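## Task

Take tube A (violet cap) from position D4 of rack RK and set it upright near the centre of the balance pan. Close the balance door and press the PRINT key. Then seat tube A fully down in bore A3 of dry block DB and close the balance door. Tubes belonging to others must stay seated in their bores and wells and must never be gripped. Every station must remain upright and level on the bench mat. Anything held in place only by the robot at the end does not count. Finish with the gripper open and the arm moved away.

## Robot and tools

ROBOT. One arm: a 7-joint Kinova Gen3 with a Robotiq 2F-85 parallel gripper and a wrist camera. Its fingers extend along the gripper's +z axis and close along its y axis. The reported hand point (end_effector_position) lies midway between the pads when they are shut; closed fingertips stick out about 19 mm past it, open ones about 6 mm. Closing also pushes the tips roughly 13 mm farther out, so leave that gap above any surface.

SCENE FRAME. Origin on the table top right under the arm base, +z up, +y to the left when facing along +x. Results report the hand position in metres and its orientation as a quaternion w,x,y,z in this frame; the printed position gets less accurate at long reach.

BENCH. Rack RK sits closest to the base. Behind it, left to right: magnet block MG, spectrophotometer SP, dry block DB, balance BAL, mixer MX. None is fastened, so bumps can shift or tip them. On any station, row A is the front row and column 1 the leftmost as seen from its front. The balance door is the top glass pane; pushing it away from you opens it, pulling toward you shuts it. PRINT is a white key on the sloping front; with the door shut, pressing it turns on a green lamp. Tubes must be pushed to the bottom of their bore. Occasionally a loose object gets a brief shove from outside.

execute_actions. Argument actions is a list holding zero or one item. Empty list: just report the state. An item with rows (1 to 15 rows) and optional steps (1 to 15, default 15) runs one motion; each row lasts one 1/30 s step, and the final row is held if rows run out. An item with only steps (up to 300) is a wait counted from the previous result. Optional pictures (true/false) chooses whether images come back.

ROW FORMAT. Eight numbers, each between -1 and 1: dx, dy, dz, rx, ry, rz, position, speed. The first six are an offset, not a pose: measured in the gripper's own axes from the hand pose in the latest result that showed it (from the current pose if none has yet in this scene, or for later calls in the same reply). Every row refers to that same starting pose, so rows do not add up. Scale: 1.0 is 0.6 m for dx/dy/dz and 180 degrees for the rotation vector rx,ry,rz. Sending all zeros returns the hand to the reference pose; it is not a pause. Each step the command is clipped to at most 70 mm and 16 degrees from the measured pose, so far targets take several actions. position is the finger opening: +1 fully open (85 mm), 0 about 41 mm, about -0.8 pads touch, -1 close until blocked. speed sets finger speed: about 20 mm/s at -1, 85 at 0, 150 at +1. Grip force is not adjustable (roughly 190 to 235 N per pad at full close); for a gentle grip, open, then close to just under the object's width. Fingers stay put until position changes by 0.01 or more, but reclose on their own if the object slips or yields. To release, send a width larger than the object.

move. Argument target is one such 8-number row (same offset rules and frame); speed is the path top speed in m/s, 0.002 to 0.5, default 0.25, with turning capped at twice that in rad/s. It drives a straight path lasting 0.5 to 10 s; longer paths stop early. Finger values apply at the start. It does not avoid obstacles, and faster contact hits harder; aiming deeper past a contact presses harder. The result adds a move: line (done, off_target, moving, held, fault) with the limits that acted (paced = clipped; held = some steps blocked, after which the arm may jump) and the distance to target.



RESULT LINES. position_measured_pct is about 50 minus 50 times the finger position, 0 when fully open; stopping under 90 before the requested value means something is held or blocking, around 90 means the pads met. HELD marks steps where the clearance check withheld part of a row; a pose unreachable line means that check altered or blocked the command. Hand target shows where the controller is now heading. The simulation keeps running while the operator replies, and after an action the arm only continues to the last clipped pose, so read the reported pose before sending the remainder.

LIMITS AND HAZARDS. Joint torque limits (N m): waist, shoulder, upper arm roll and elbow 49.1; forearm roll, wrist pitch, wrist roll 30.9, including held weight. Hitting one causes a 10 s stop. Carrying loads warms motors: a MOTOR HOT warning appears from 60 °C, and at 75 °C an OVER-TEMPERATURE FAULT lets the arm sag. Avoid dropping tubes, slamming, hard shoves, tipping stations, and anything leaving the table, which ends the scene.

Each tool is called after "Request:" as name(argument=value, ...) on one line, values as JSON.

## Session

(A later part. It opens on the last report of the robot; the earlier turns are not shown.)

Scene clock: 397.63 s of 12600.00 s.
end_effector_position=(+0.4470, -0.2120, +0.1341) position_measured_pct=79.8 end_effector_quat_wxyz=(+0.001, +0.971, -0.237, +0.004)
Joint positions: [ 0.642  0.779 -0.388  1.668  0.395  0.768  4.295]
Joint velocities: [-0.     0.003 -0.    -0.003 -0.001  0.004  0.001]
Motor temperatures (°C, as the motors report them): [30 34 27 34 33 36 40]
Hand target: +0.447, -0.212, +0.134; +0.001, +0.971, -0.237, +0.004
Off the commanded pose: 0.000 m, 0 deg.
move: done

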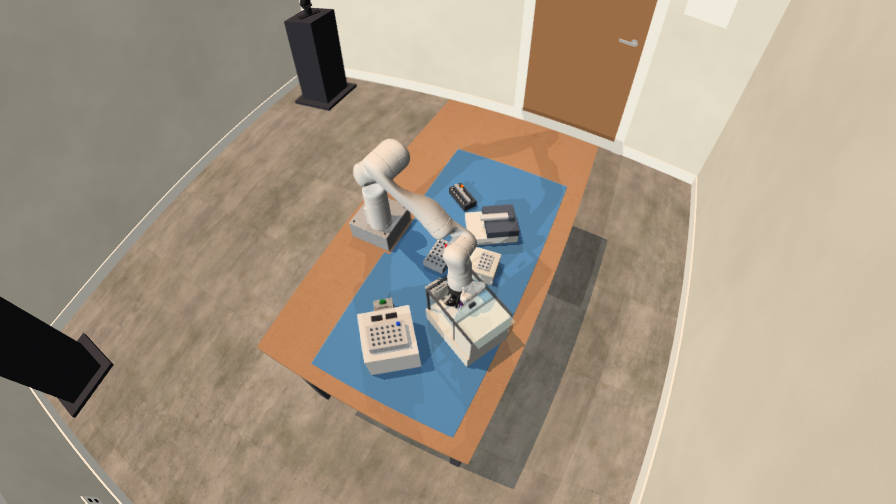

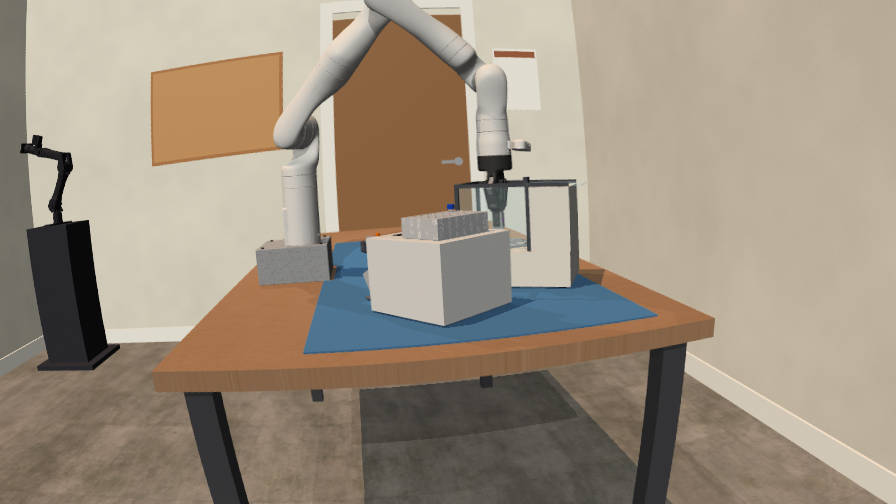

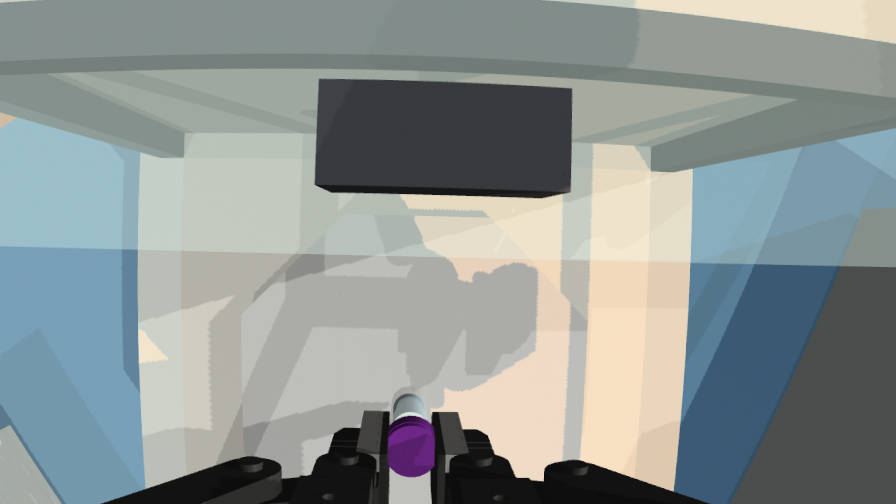

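Request:
move(target=[0,0,0.0065,0,0,0,-0.63,0], speed=0.004)

Request:
execute_actions(actions=[{"rows":[[0,0,0,0,0,0,-0.35,-0.8]],"steps":15}], pictures=false)

Request:
move(target=[0,0,-0.27,0,0,0,-0.35,0], speed=0.07)

Scene clock: 402.70 s of 12600.00 s.
end_effector_position=(+0.4470, -0.2120, +0.1302) position_measured_pct=79.8 end_effector_quat_wxyz=(+0.001, +0.971, -0.237, +0.004)
Joint positions: [ 0.641  0.786 -0.385  1.67   0.398  0.759  4.293]
Joint velocities: [-0.     0.001  0.002  0.001  0.001 -0.     0.   ]
Motor temperatures (°C, as the motors report them): [30 34 27 34 33 36 40]
Hand target: +0.447, -0.212, +0.130; +0.001, +0.971, -0.237, +0.004
Off the commanded pose: 0.000 m, 0 deg.
move: done

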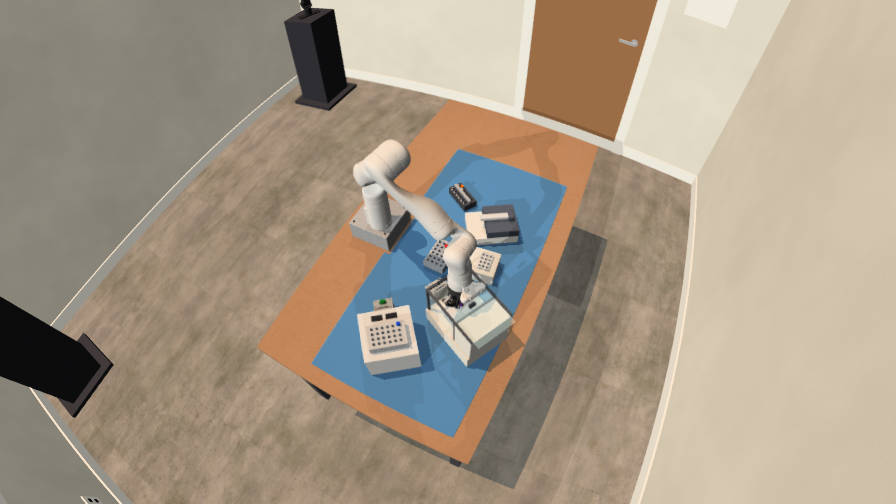

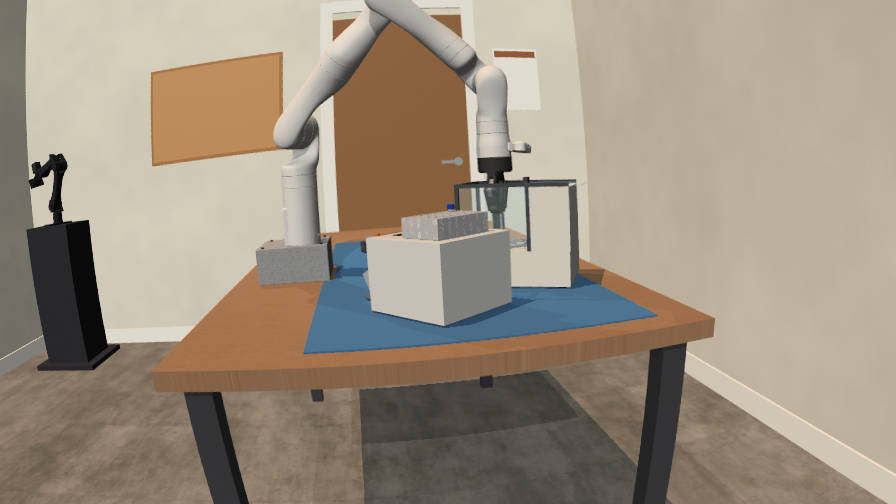

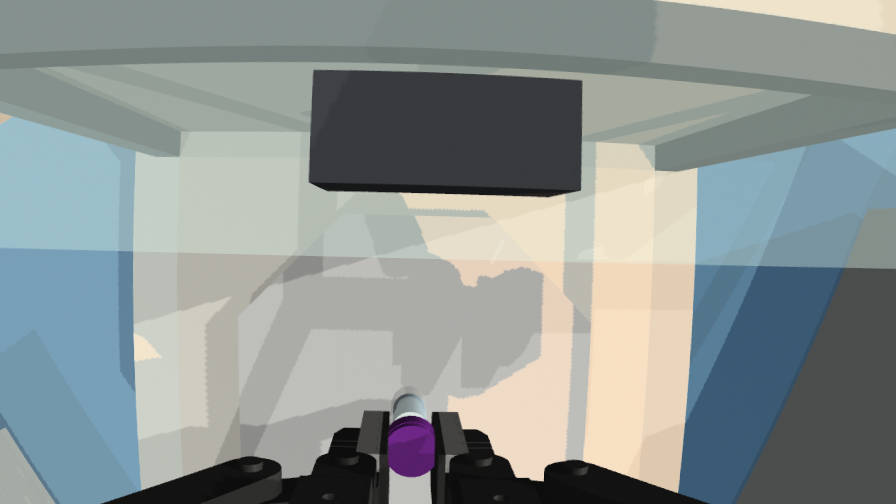

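Scene clock: 403.20 s of 12600.00 s.
end_effector_position=(+0.4470, -0.2120, +0.1302) position_measured_pct=67.9 end_effector_quat_wxyz=(+0.001, +0.971, -0.237, +0.004)
Joint positions: [ 0.641  0.786 -0.385  1.67   0.398  0.759  4.293]
Joint velocities: [-0.    -0.     0.    -0.001 -0.001 -0.001  0.001]
Motor temperatures (°C, as the motors report them): [30 34 27 34 33 36 40]
Hand target: +0.447, -0.212, +0.130; +0.001, +0.971, -0.237, +0.004
Off the commanded pose: 0.000 m, 0 deg.
Steps of this call (steps 1 to 15: all 15 steps of this action). Readings (end_effector_position | what the end effector reports):
1: (+0.4470, -0.2120, +0.1302) | position_measured_pct=79.8
2: (+0.4470, -0.2120, +0.1302) | position_measured_pct=79.8
4: (+0.4470, -0.2120, +0.1302) | position_measured_pct=77.8
8: (+0.4470, -0.2120, +0.1302) | position_measured_pct=73.4
15: the state above

Scene clock: 406.13 s of 12600.00 s.
end_effector_position=(+0.4455, -0.2112, +0.2919) position_measured_pct=67.5 end_effector_quat_wxyz=(+0.001, +0.971, -0.237, +0.004)
Joint positions: [ 0.694  0.555 -0.472  1.491  0.266  1.154  4.402]
Joint velocities: [ 0.    -0.002  0.002 -0.001 -0.001  0.002  0.   ]
Motor temperatures (°C, as the motors report them): [30 34 27 34 33 36 40]
Hand target: +0.446, -0.211, +0.292; +0.001, +0.971, -0.237, +0.004
Off the commanded pose: 0.001 m, 0 deg.
move: done

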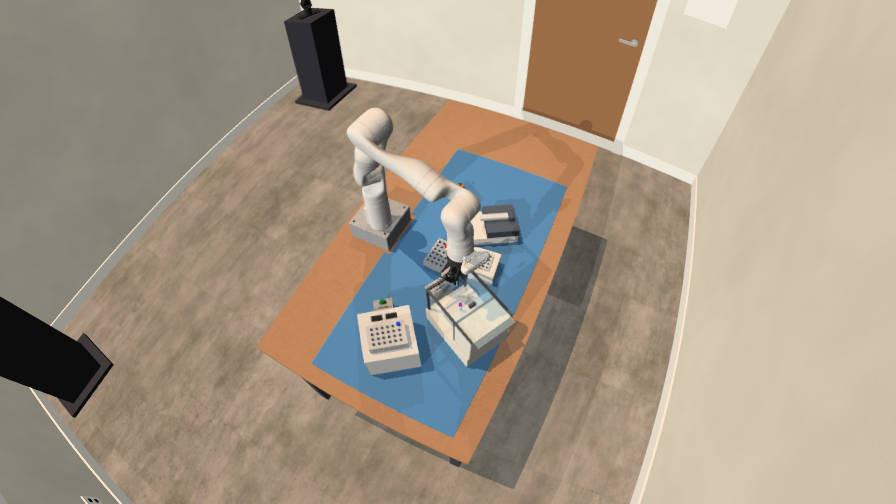

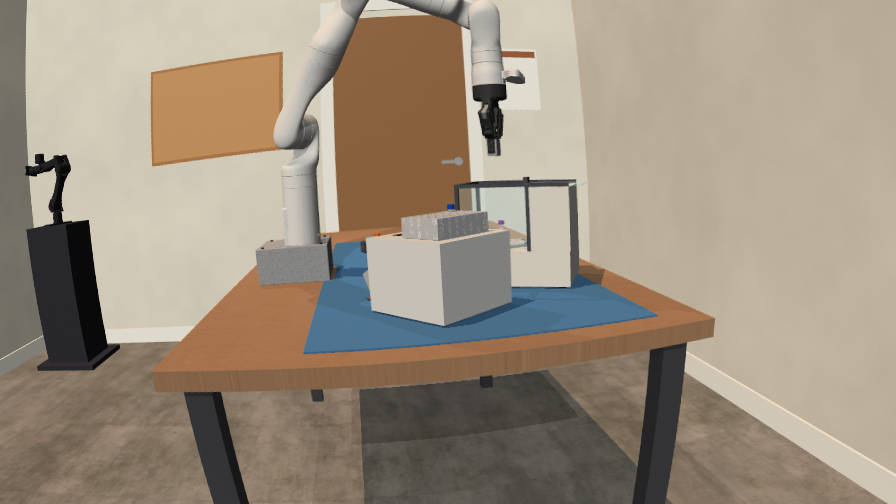

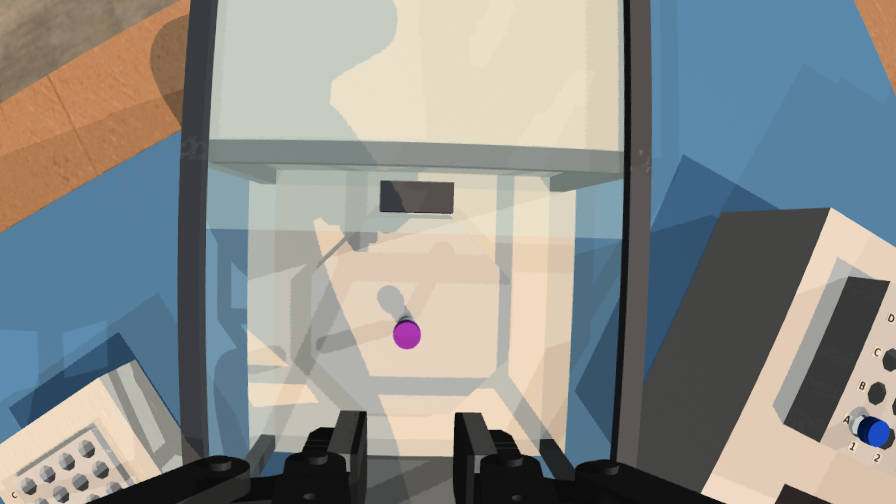

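Request:
execute_actions(actions=[])

Scene clock: 427.03 s of 12600.00 s.
end_effector_position=(+0.4455, -0.2112, +0.2920) position_measured_pct=67.5 end_effector_quat_wxyz=(+0.001, +0.971, -0.237, +0.004)
Joint positions: [ 0.694  0.555 -0.472  1.491  0.266  1.154  4.402]
Joint velocities: [-0.    -0.    -0.001  0.001  0.001 -0.001  0.   ]
Motor temperatures (°C, as the motors report them): [30 34 27 34 33 36 40]
Hand target: +0.446, -0.211, +0.292; +0.001, +0.971, -0.237, +0.004
Off the commanded pose: 0.000 m, 0 deg.
Steps of this call (steps 1 to 627: nothing new was sent). Readings (end_effector_position | what the end effector reports):
1: (+0.4455, -0.2112, +0.2920) | position_measured_pct=67.5
2: (+0.4455, -0.2112, +0.2920) | position_measured_pct=67.5
4: (+0.4455, -0.2112, +0.2920) | position_measured_pct=67.5
8: (+0.4455, -0.2112, +0.2920) | position_measured_pct=67.5
627: the state above

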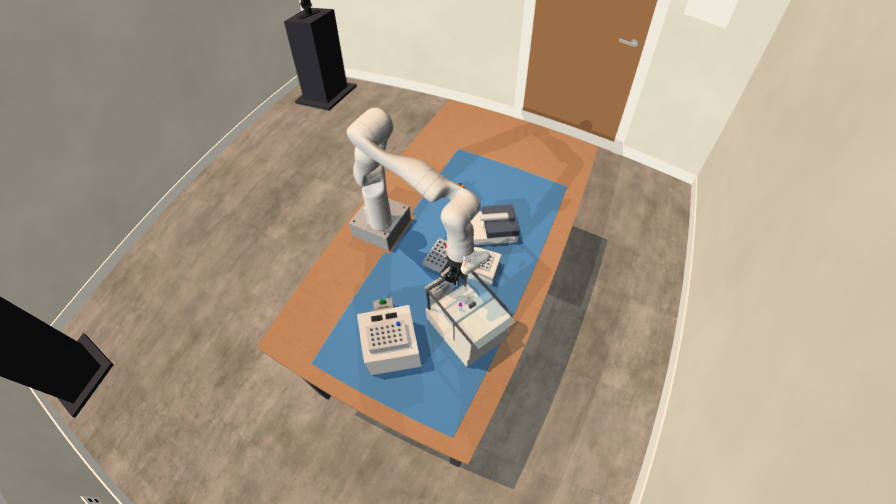

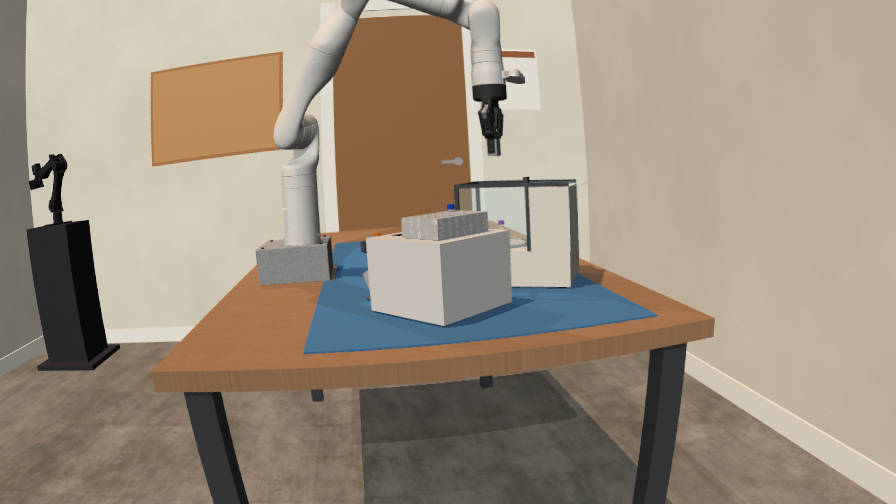

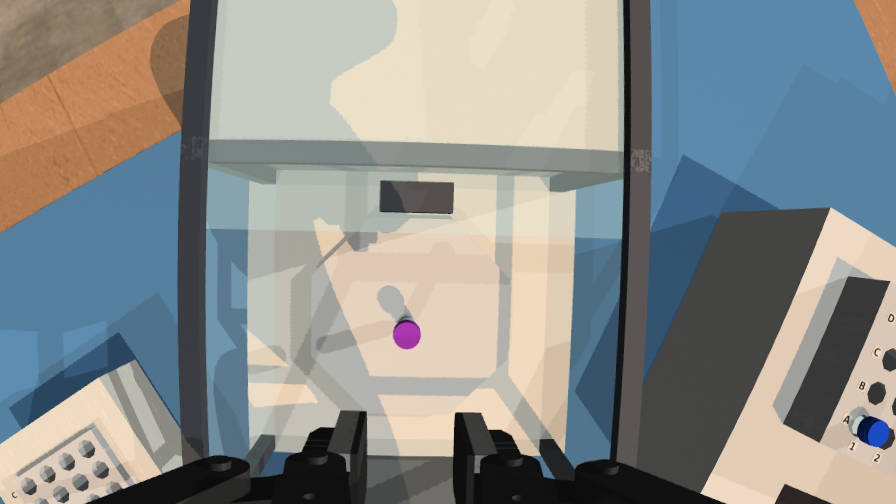

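Request:
move(target=[0.115,0.003,0.06,0,0,0,0,0], speed=0.15)

Scene clock: 434.30 s of 12600.00 s.
end_effector_position=(+0.5064, -0.2447, +0.2572) position_measured_pct=50.0 end_effector_quat_wxyz=(+0.001, +0.971, -0.237, +0.004)
Joint positions: [ 0.643  0.738 -0.438  1.269  0.313  1.195  4.419]
Joint velocities: [-0.003  0.008 -0.001 -0.004  0.001  0.003  0.   ]
Motor temperatures (°C, as the motors report them): [30 34 27 34 33 36 40]
Hand target: +0.506, -0.245, +0.257; +0.001, +0.971, -0.237, +0.004
Off the commanded pose: 0.001 m, 0 deg.
move: done

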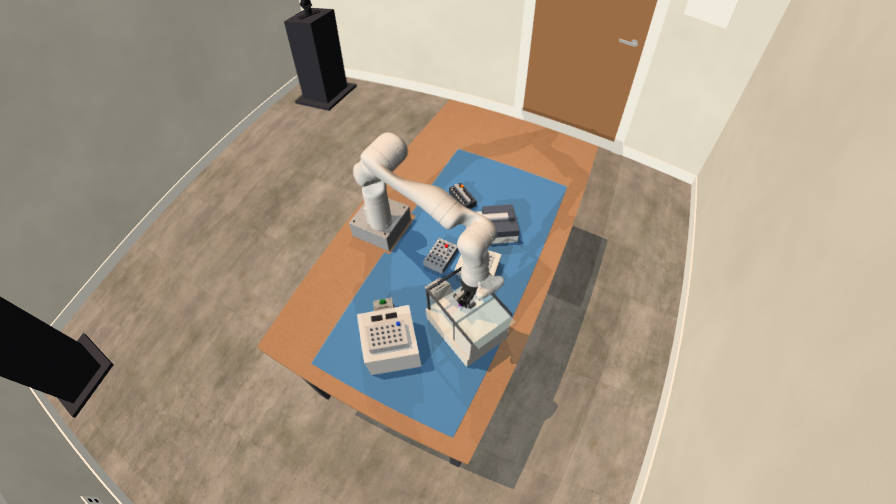

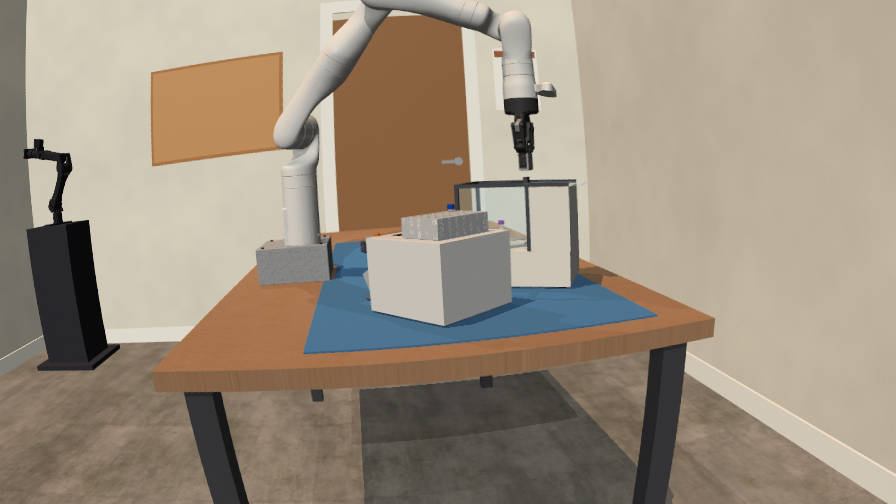

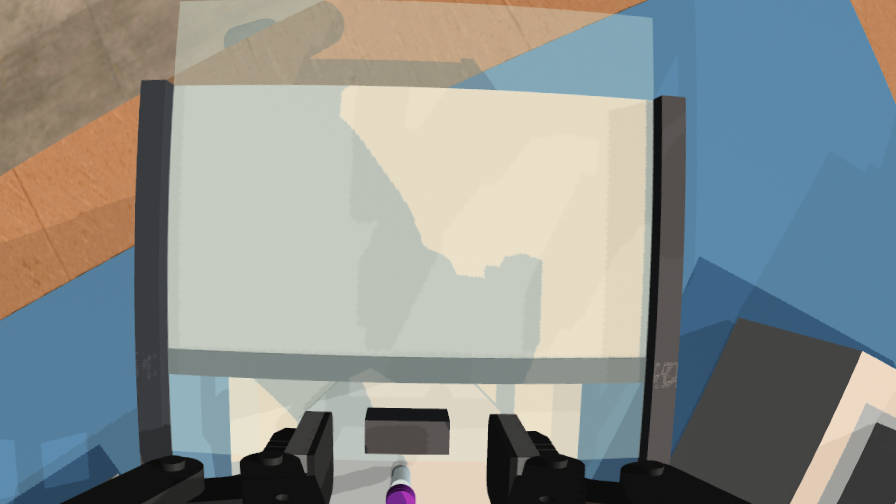

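Request:
move(target=[-0.006,0,0.03,0,0,0,0,0], speed=0.05)

Scene clock: 442.10 s of 12600.00 s.
end_effector_position=(+0.5034, -0.2431, +0.2393) position_measured_pct=50.0 end_effector_quat_wxyz=(+0.001, +0.971, -0.237, +0.004)
Joint positions: [ 0.644  0.75  -0.434  1.31   0.322  1.144  4.408]
Joint velocities: [ 0.     0.001  0.001  0.004 -0.001 -0.005 -0.002]
Motor temperatures (°C, as the motors report them): [30 34 27 34 33 36 40]
Hand target: +0.503, -0.243, +0.239; +0.001, +0.971, -0.237, +0.004
Off the commanded pose: 0.000 m, 0 deg.
move: done

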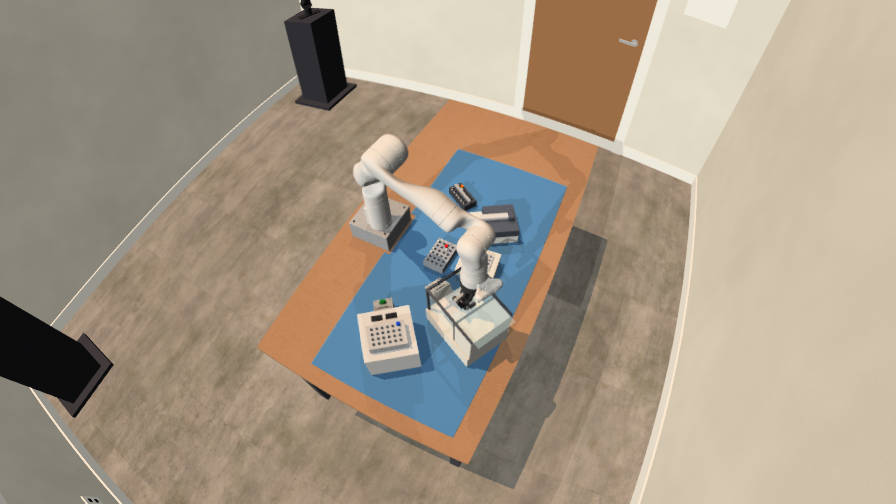

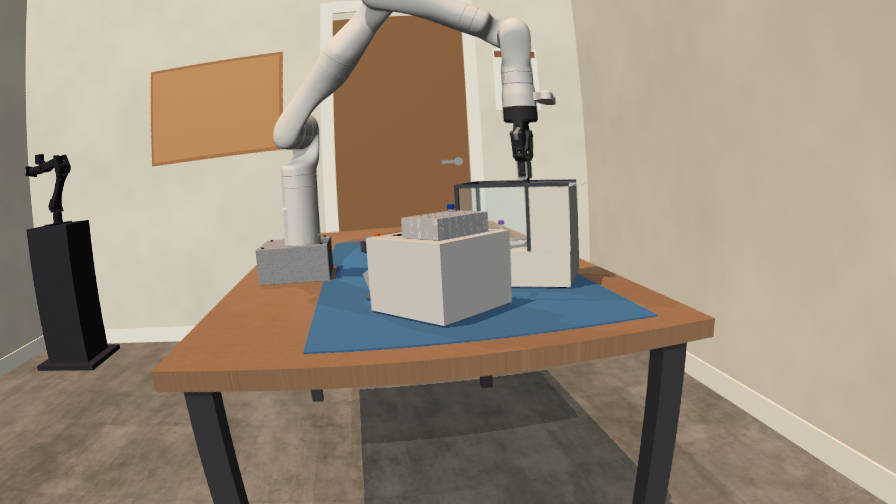

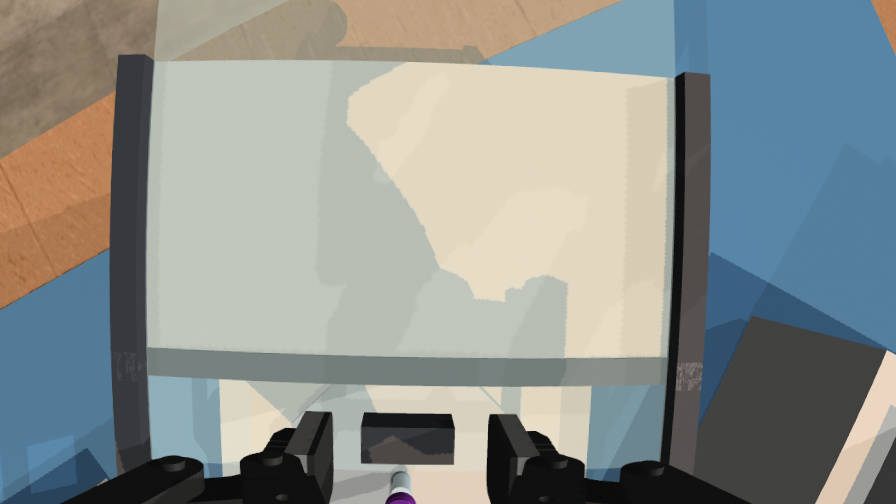

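Request:
move(target=[-0.005,0,0.012,0,0,0,0,0], speed=0.02)

Request:
execute_actions(actions=[{"rows":[[0,0,0,0,0,0,-0.42,-0.5]],"steps":15}])

Scene clock: 446.87 s of 12600.00 s.
end_effector_position=(+0.5008, -0.2418, +0.2321) position_measured_pct=50.0 end_effector_quat_wxyz=(+0.001, +0.971, -0.237, +0.004)
Joint positions: [ 0.646  0.752 -0.433  1.332  0.325  1.121  4.403]
Joint velocities: [ 0.    -0.     0.001  0.005  0.003 -0.005 -0.001]
Motor temperatures (°C, as the motors report them): [30 34 27 34 33 36 40]
Hand target: +0.501, -0.242, +0.232; +0.001, +0.971, -0.237, +0.004
Off the commanded pose: 0.000 m, 0 deg.
move: done

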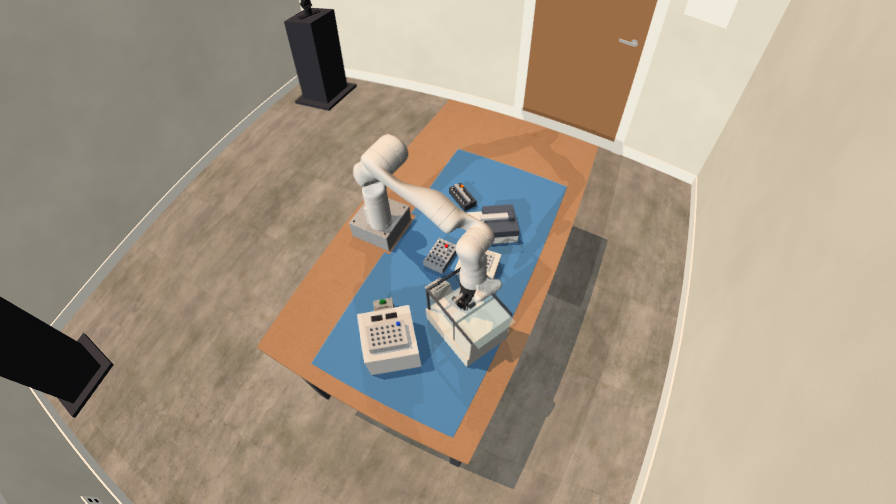

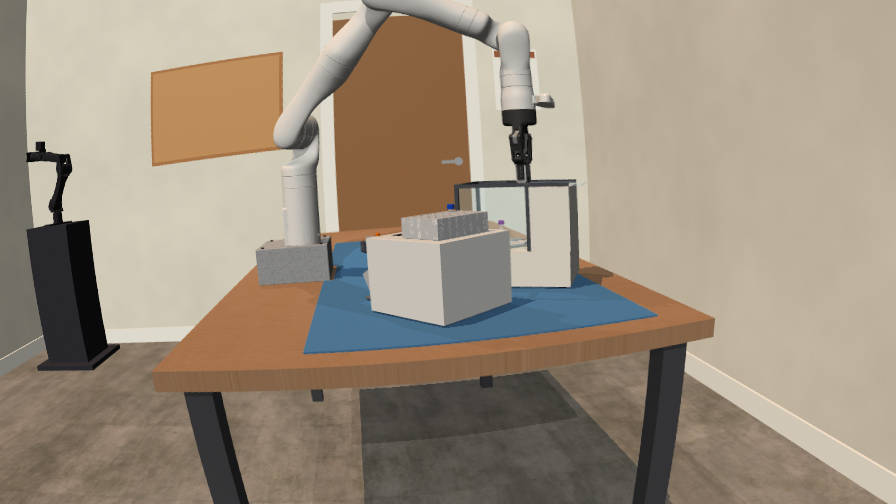

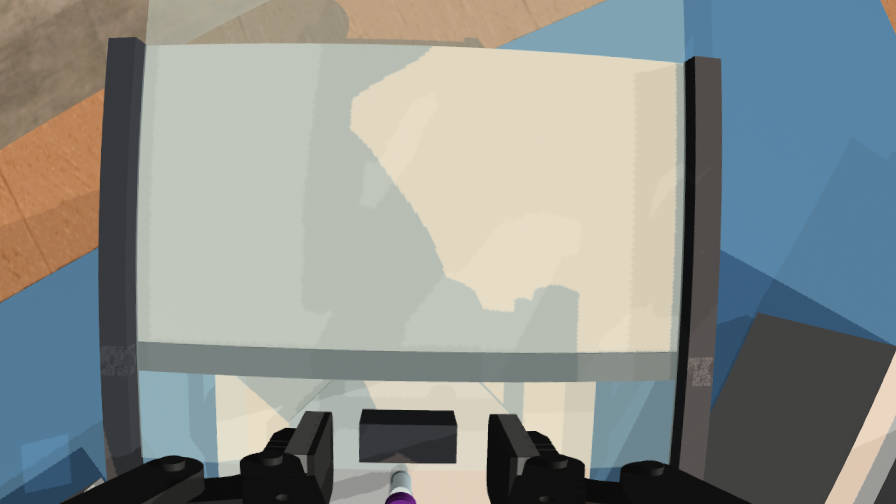

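Scene clock: 447.37 s of 12600.00 s.
end_effector_position=(+0.5011, -0.2413, +0.2324) position_measured_pct=67.9 end_effector_quat_wxyz=(+0.001, +0.971, -0.237, +0.004)
Joint positions: [ 0.646  0.751 -0.433  1.332  0.324  1.121  4.403]
Joint velocities: [-0.    -0.     0.001  0.     0.001  0.001 -0.   ]
Motor temperatures (°C, as the motors report them): [30 34 27 34 33 36 40]
Hand target: +0.501, -0.242, +0.232; +0.001, +0.971, -0.237, +0.004
Off the commanded pose: 0.001 m, 0 deg.
Steps of this call (steps 1 to 15: all 15 steps of this action). Readings (end_effector_position | what the end effector reports):
1: (+0.5008, -0.2418, +0.2321) | position_measured_pct=50.0
2: (+0.5008, -0.2418, +0.2321) | position_measured_pct=50.0
4: (+0.5008, -0.2418, +0.2321) | position_measured_pct=52.4
8: (+0.5008, -0.2418, +0.2321) | position_measured_pct=59.5
15: the state above

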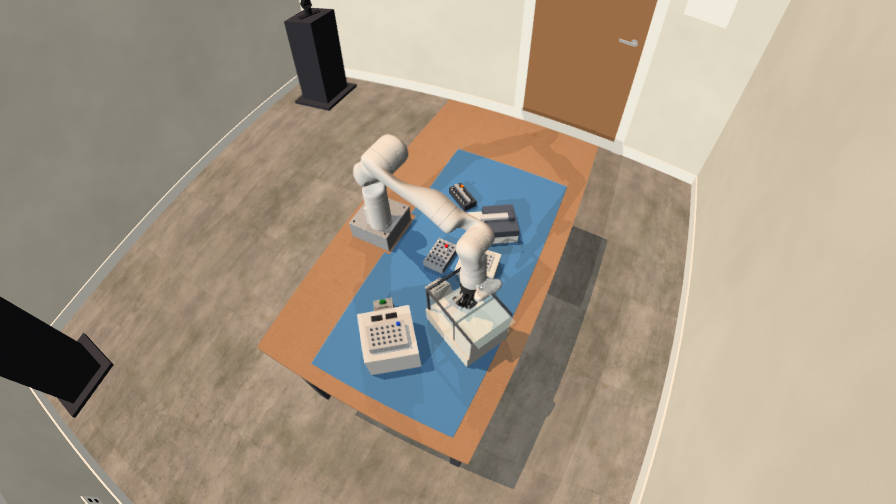

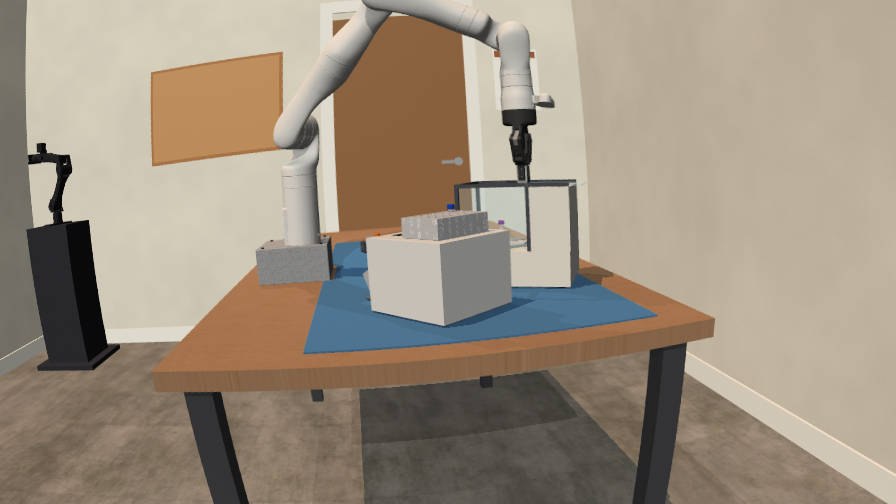

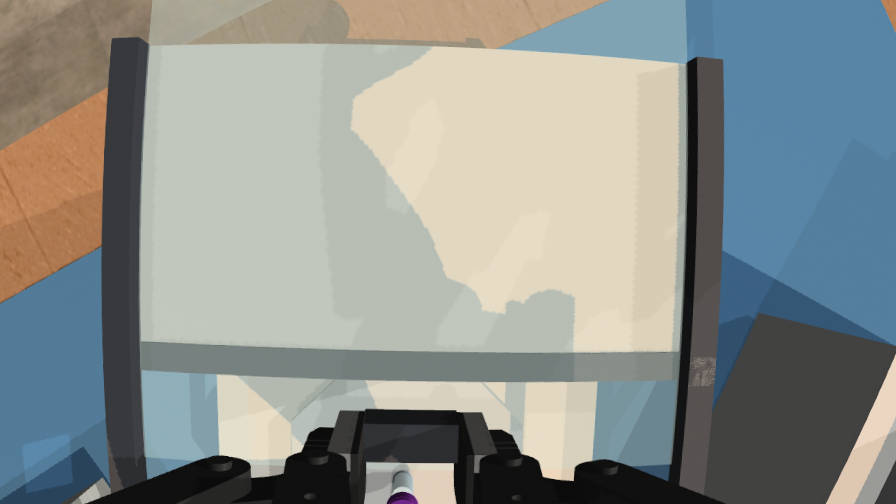

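Request:
move(target=[-0.165,0,0,0,0,0,-0.42,-0.5], speed=0.04)

Scene clock: 453.80 s of 12600.00 s.
end_effector_position=(+0.4143, -0.1963, +0.2319) position_measured_pct=67.9 end_effector_quat_wxyz=(+0.001, +0.971, -0.237, +0.006)
Joint positions: [ 0.706  0.559 -0.463  1.711  0.301  0.933  4.352]
Joint velocities: [ 0.001 -0.004  0.     0.008  0.    -0.004 -0.001]
Motor temperatures (°C, as the motors report them): [30 34 27 34 33 36 40]
Hand target: +0.413, -0.196, +0.231; +0.001, +0.971, -0.237, +0.004
Off the commanded pose: 0.001 m, 0 deg.
move: done

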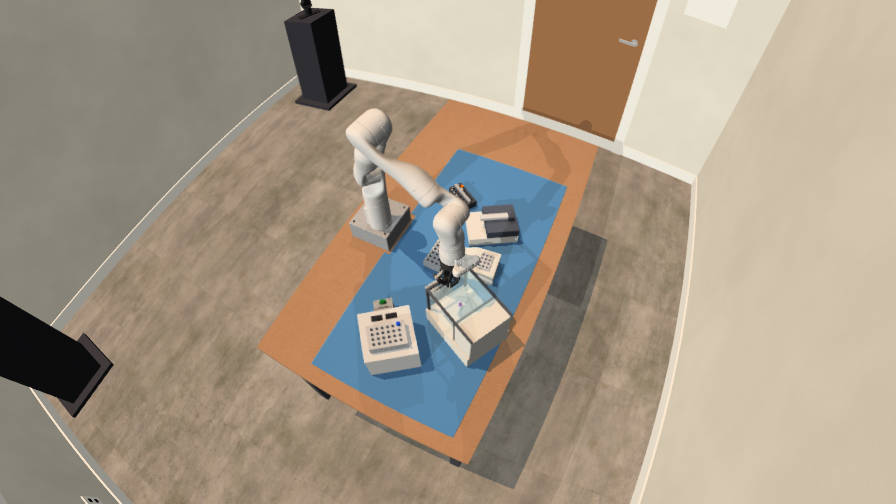

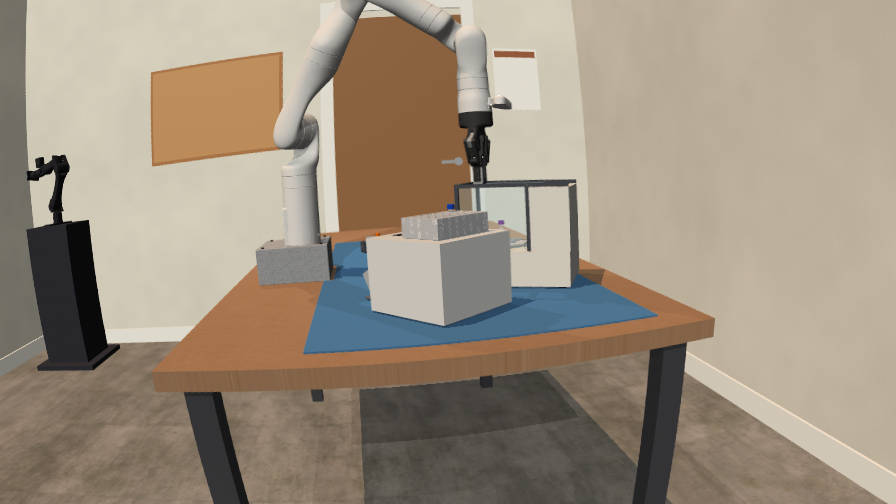

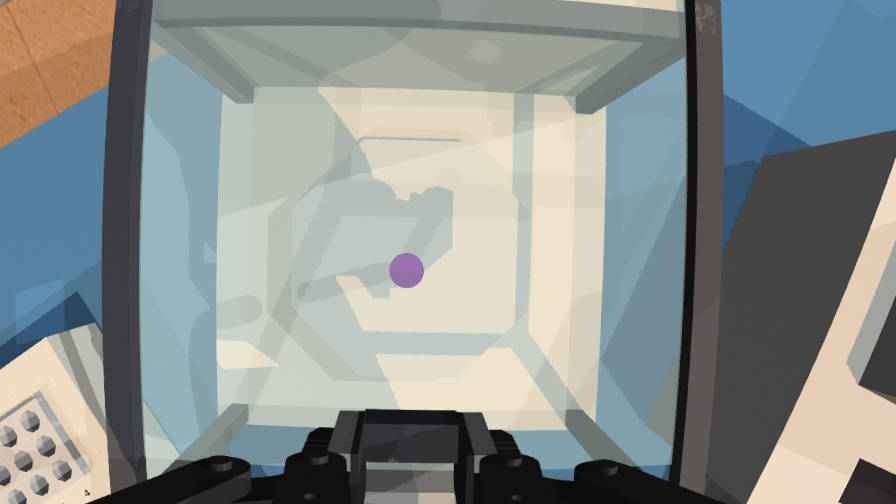

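Request:
move(target=[-0.012,0,0,0,0,0,-0.42,-0.5], speed=0.01)

Scene clock: 457.27 s of 12600.00 s.
end_effector_position=(+0.4086, -0.1934, +0.2320) position_measured_pct=67.9 end_effector_quat_wxyz=(+0.001, +0.971, -0.237, +0.007)
Joint positions: [ 0.71   0.546 -0.465  1.735  0.299  0.92   4.349]
Joint velocities: [ 0.001 -0.002  0.     0.003 -0.002 -0.003 -0.001]
Motor temperatures (°C, as the motors report them): [30 34 27 34 33 36 40]
Hand target: +0.408, -0.193, +0.232; +0.001, +0.971, -0.237, +0.006
Off the commanded pose: 0.001 m, 0 deg.
move: done

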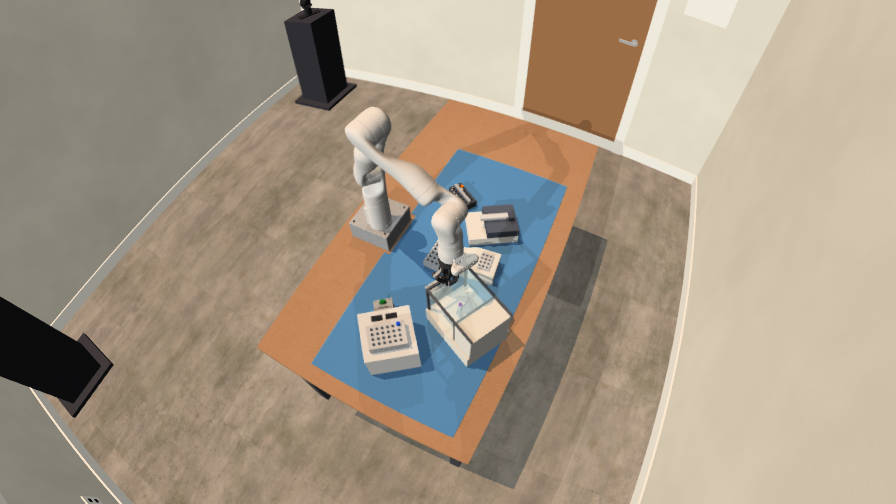

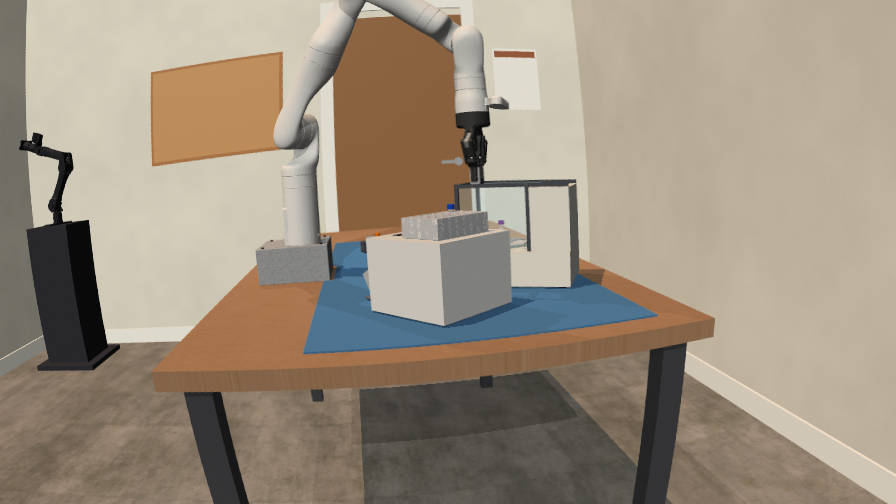

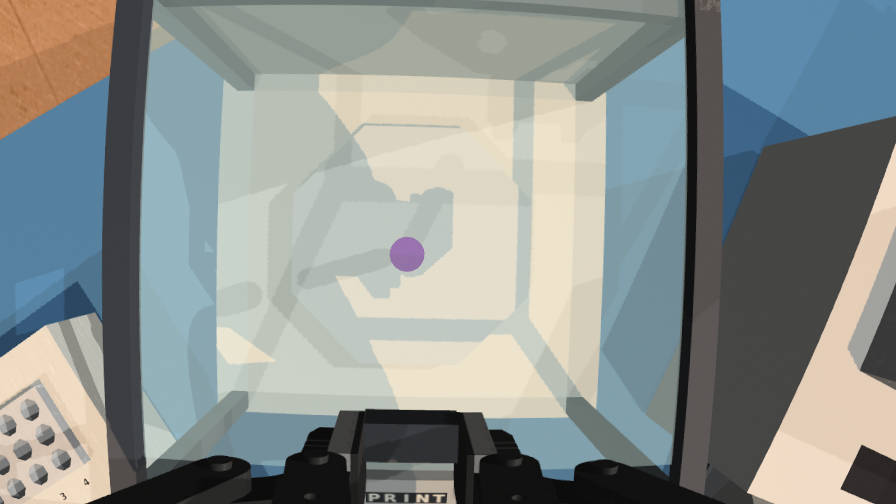

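Request:
move(target=[-0.012,0,0,0,0,0,-0.42,-0.5], speed=0.01)

Scene clock: 461.67 s of 12600.00 s.
end_effector_position=(+0.4029, -0.1904, +0.2319) position_measured_pct=67.9 end_effector_quat_wxyz=(+0.001, +0.971, -0.237, +0.008)
Joint positions: [ 0.714  0.533 -0.467  1.759  0.297  0.907  4.347]
Joint velocities: [ 0.001 -0.002 -0.001  0.006 -0.001 -0.001 -0.   ]
Motor temperatures (°C, as the motors report them): [30 34 27 34 33 36 40]
Hand target: +0.402, -0.190, +0.232; +0.001, +0.971, -0.237, +0.007
Off the commanded pose: 0.001 m, 0 deg.
move: done

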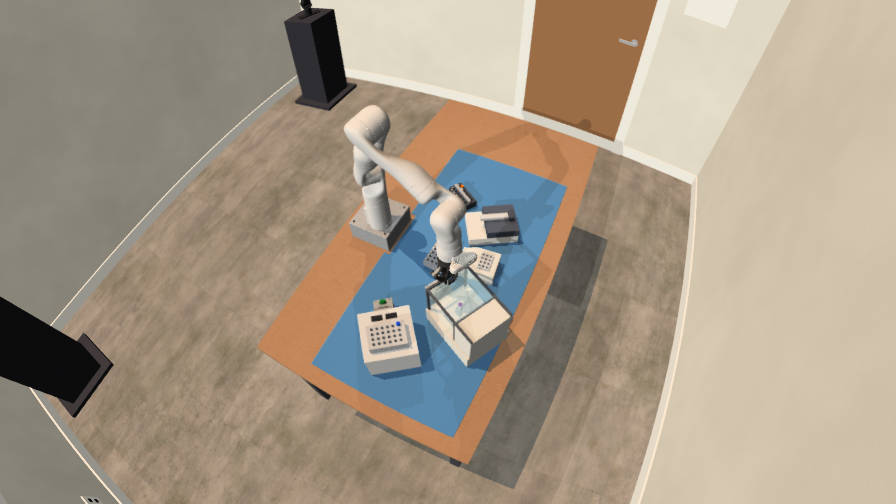

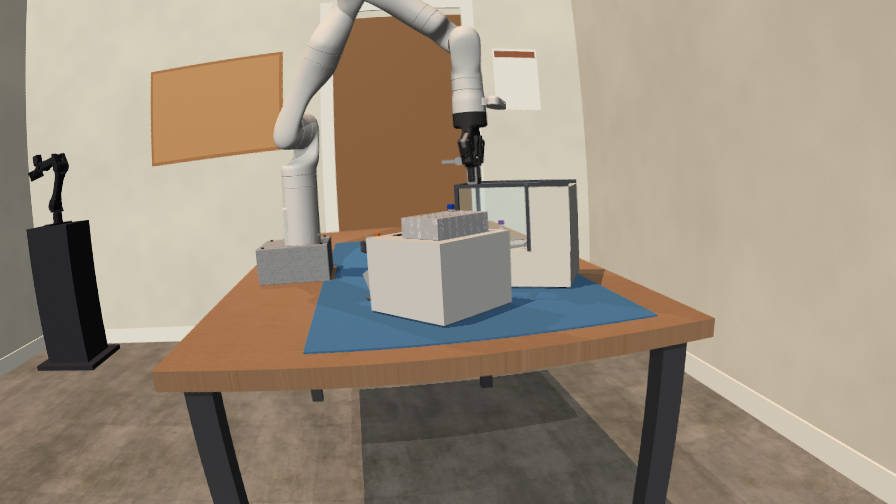

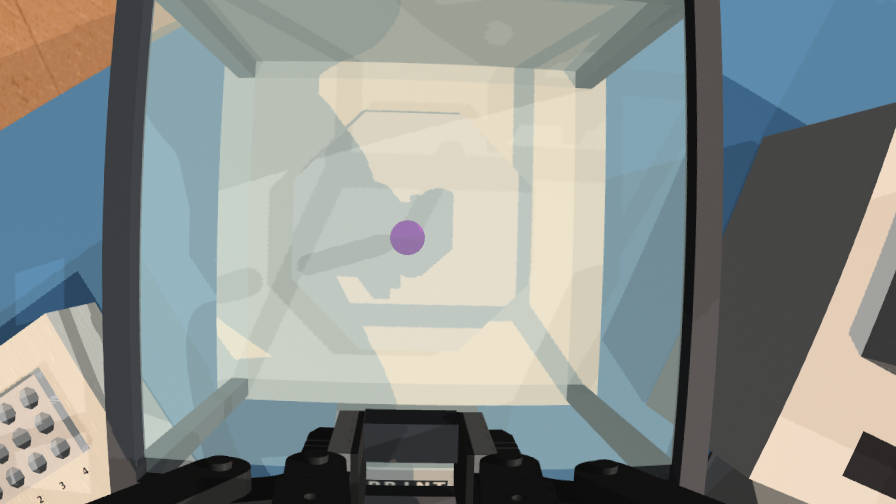

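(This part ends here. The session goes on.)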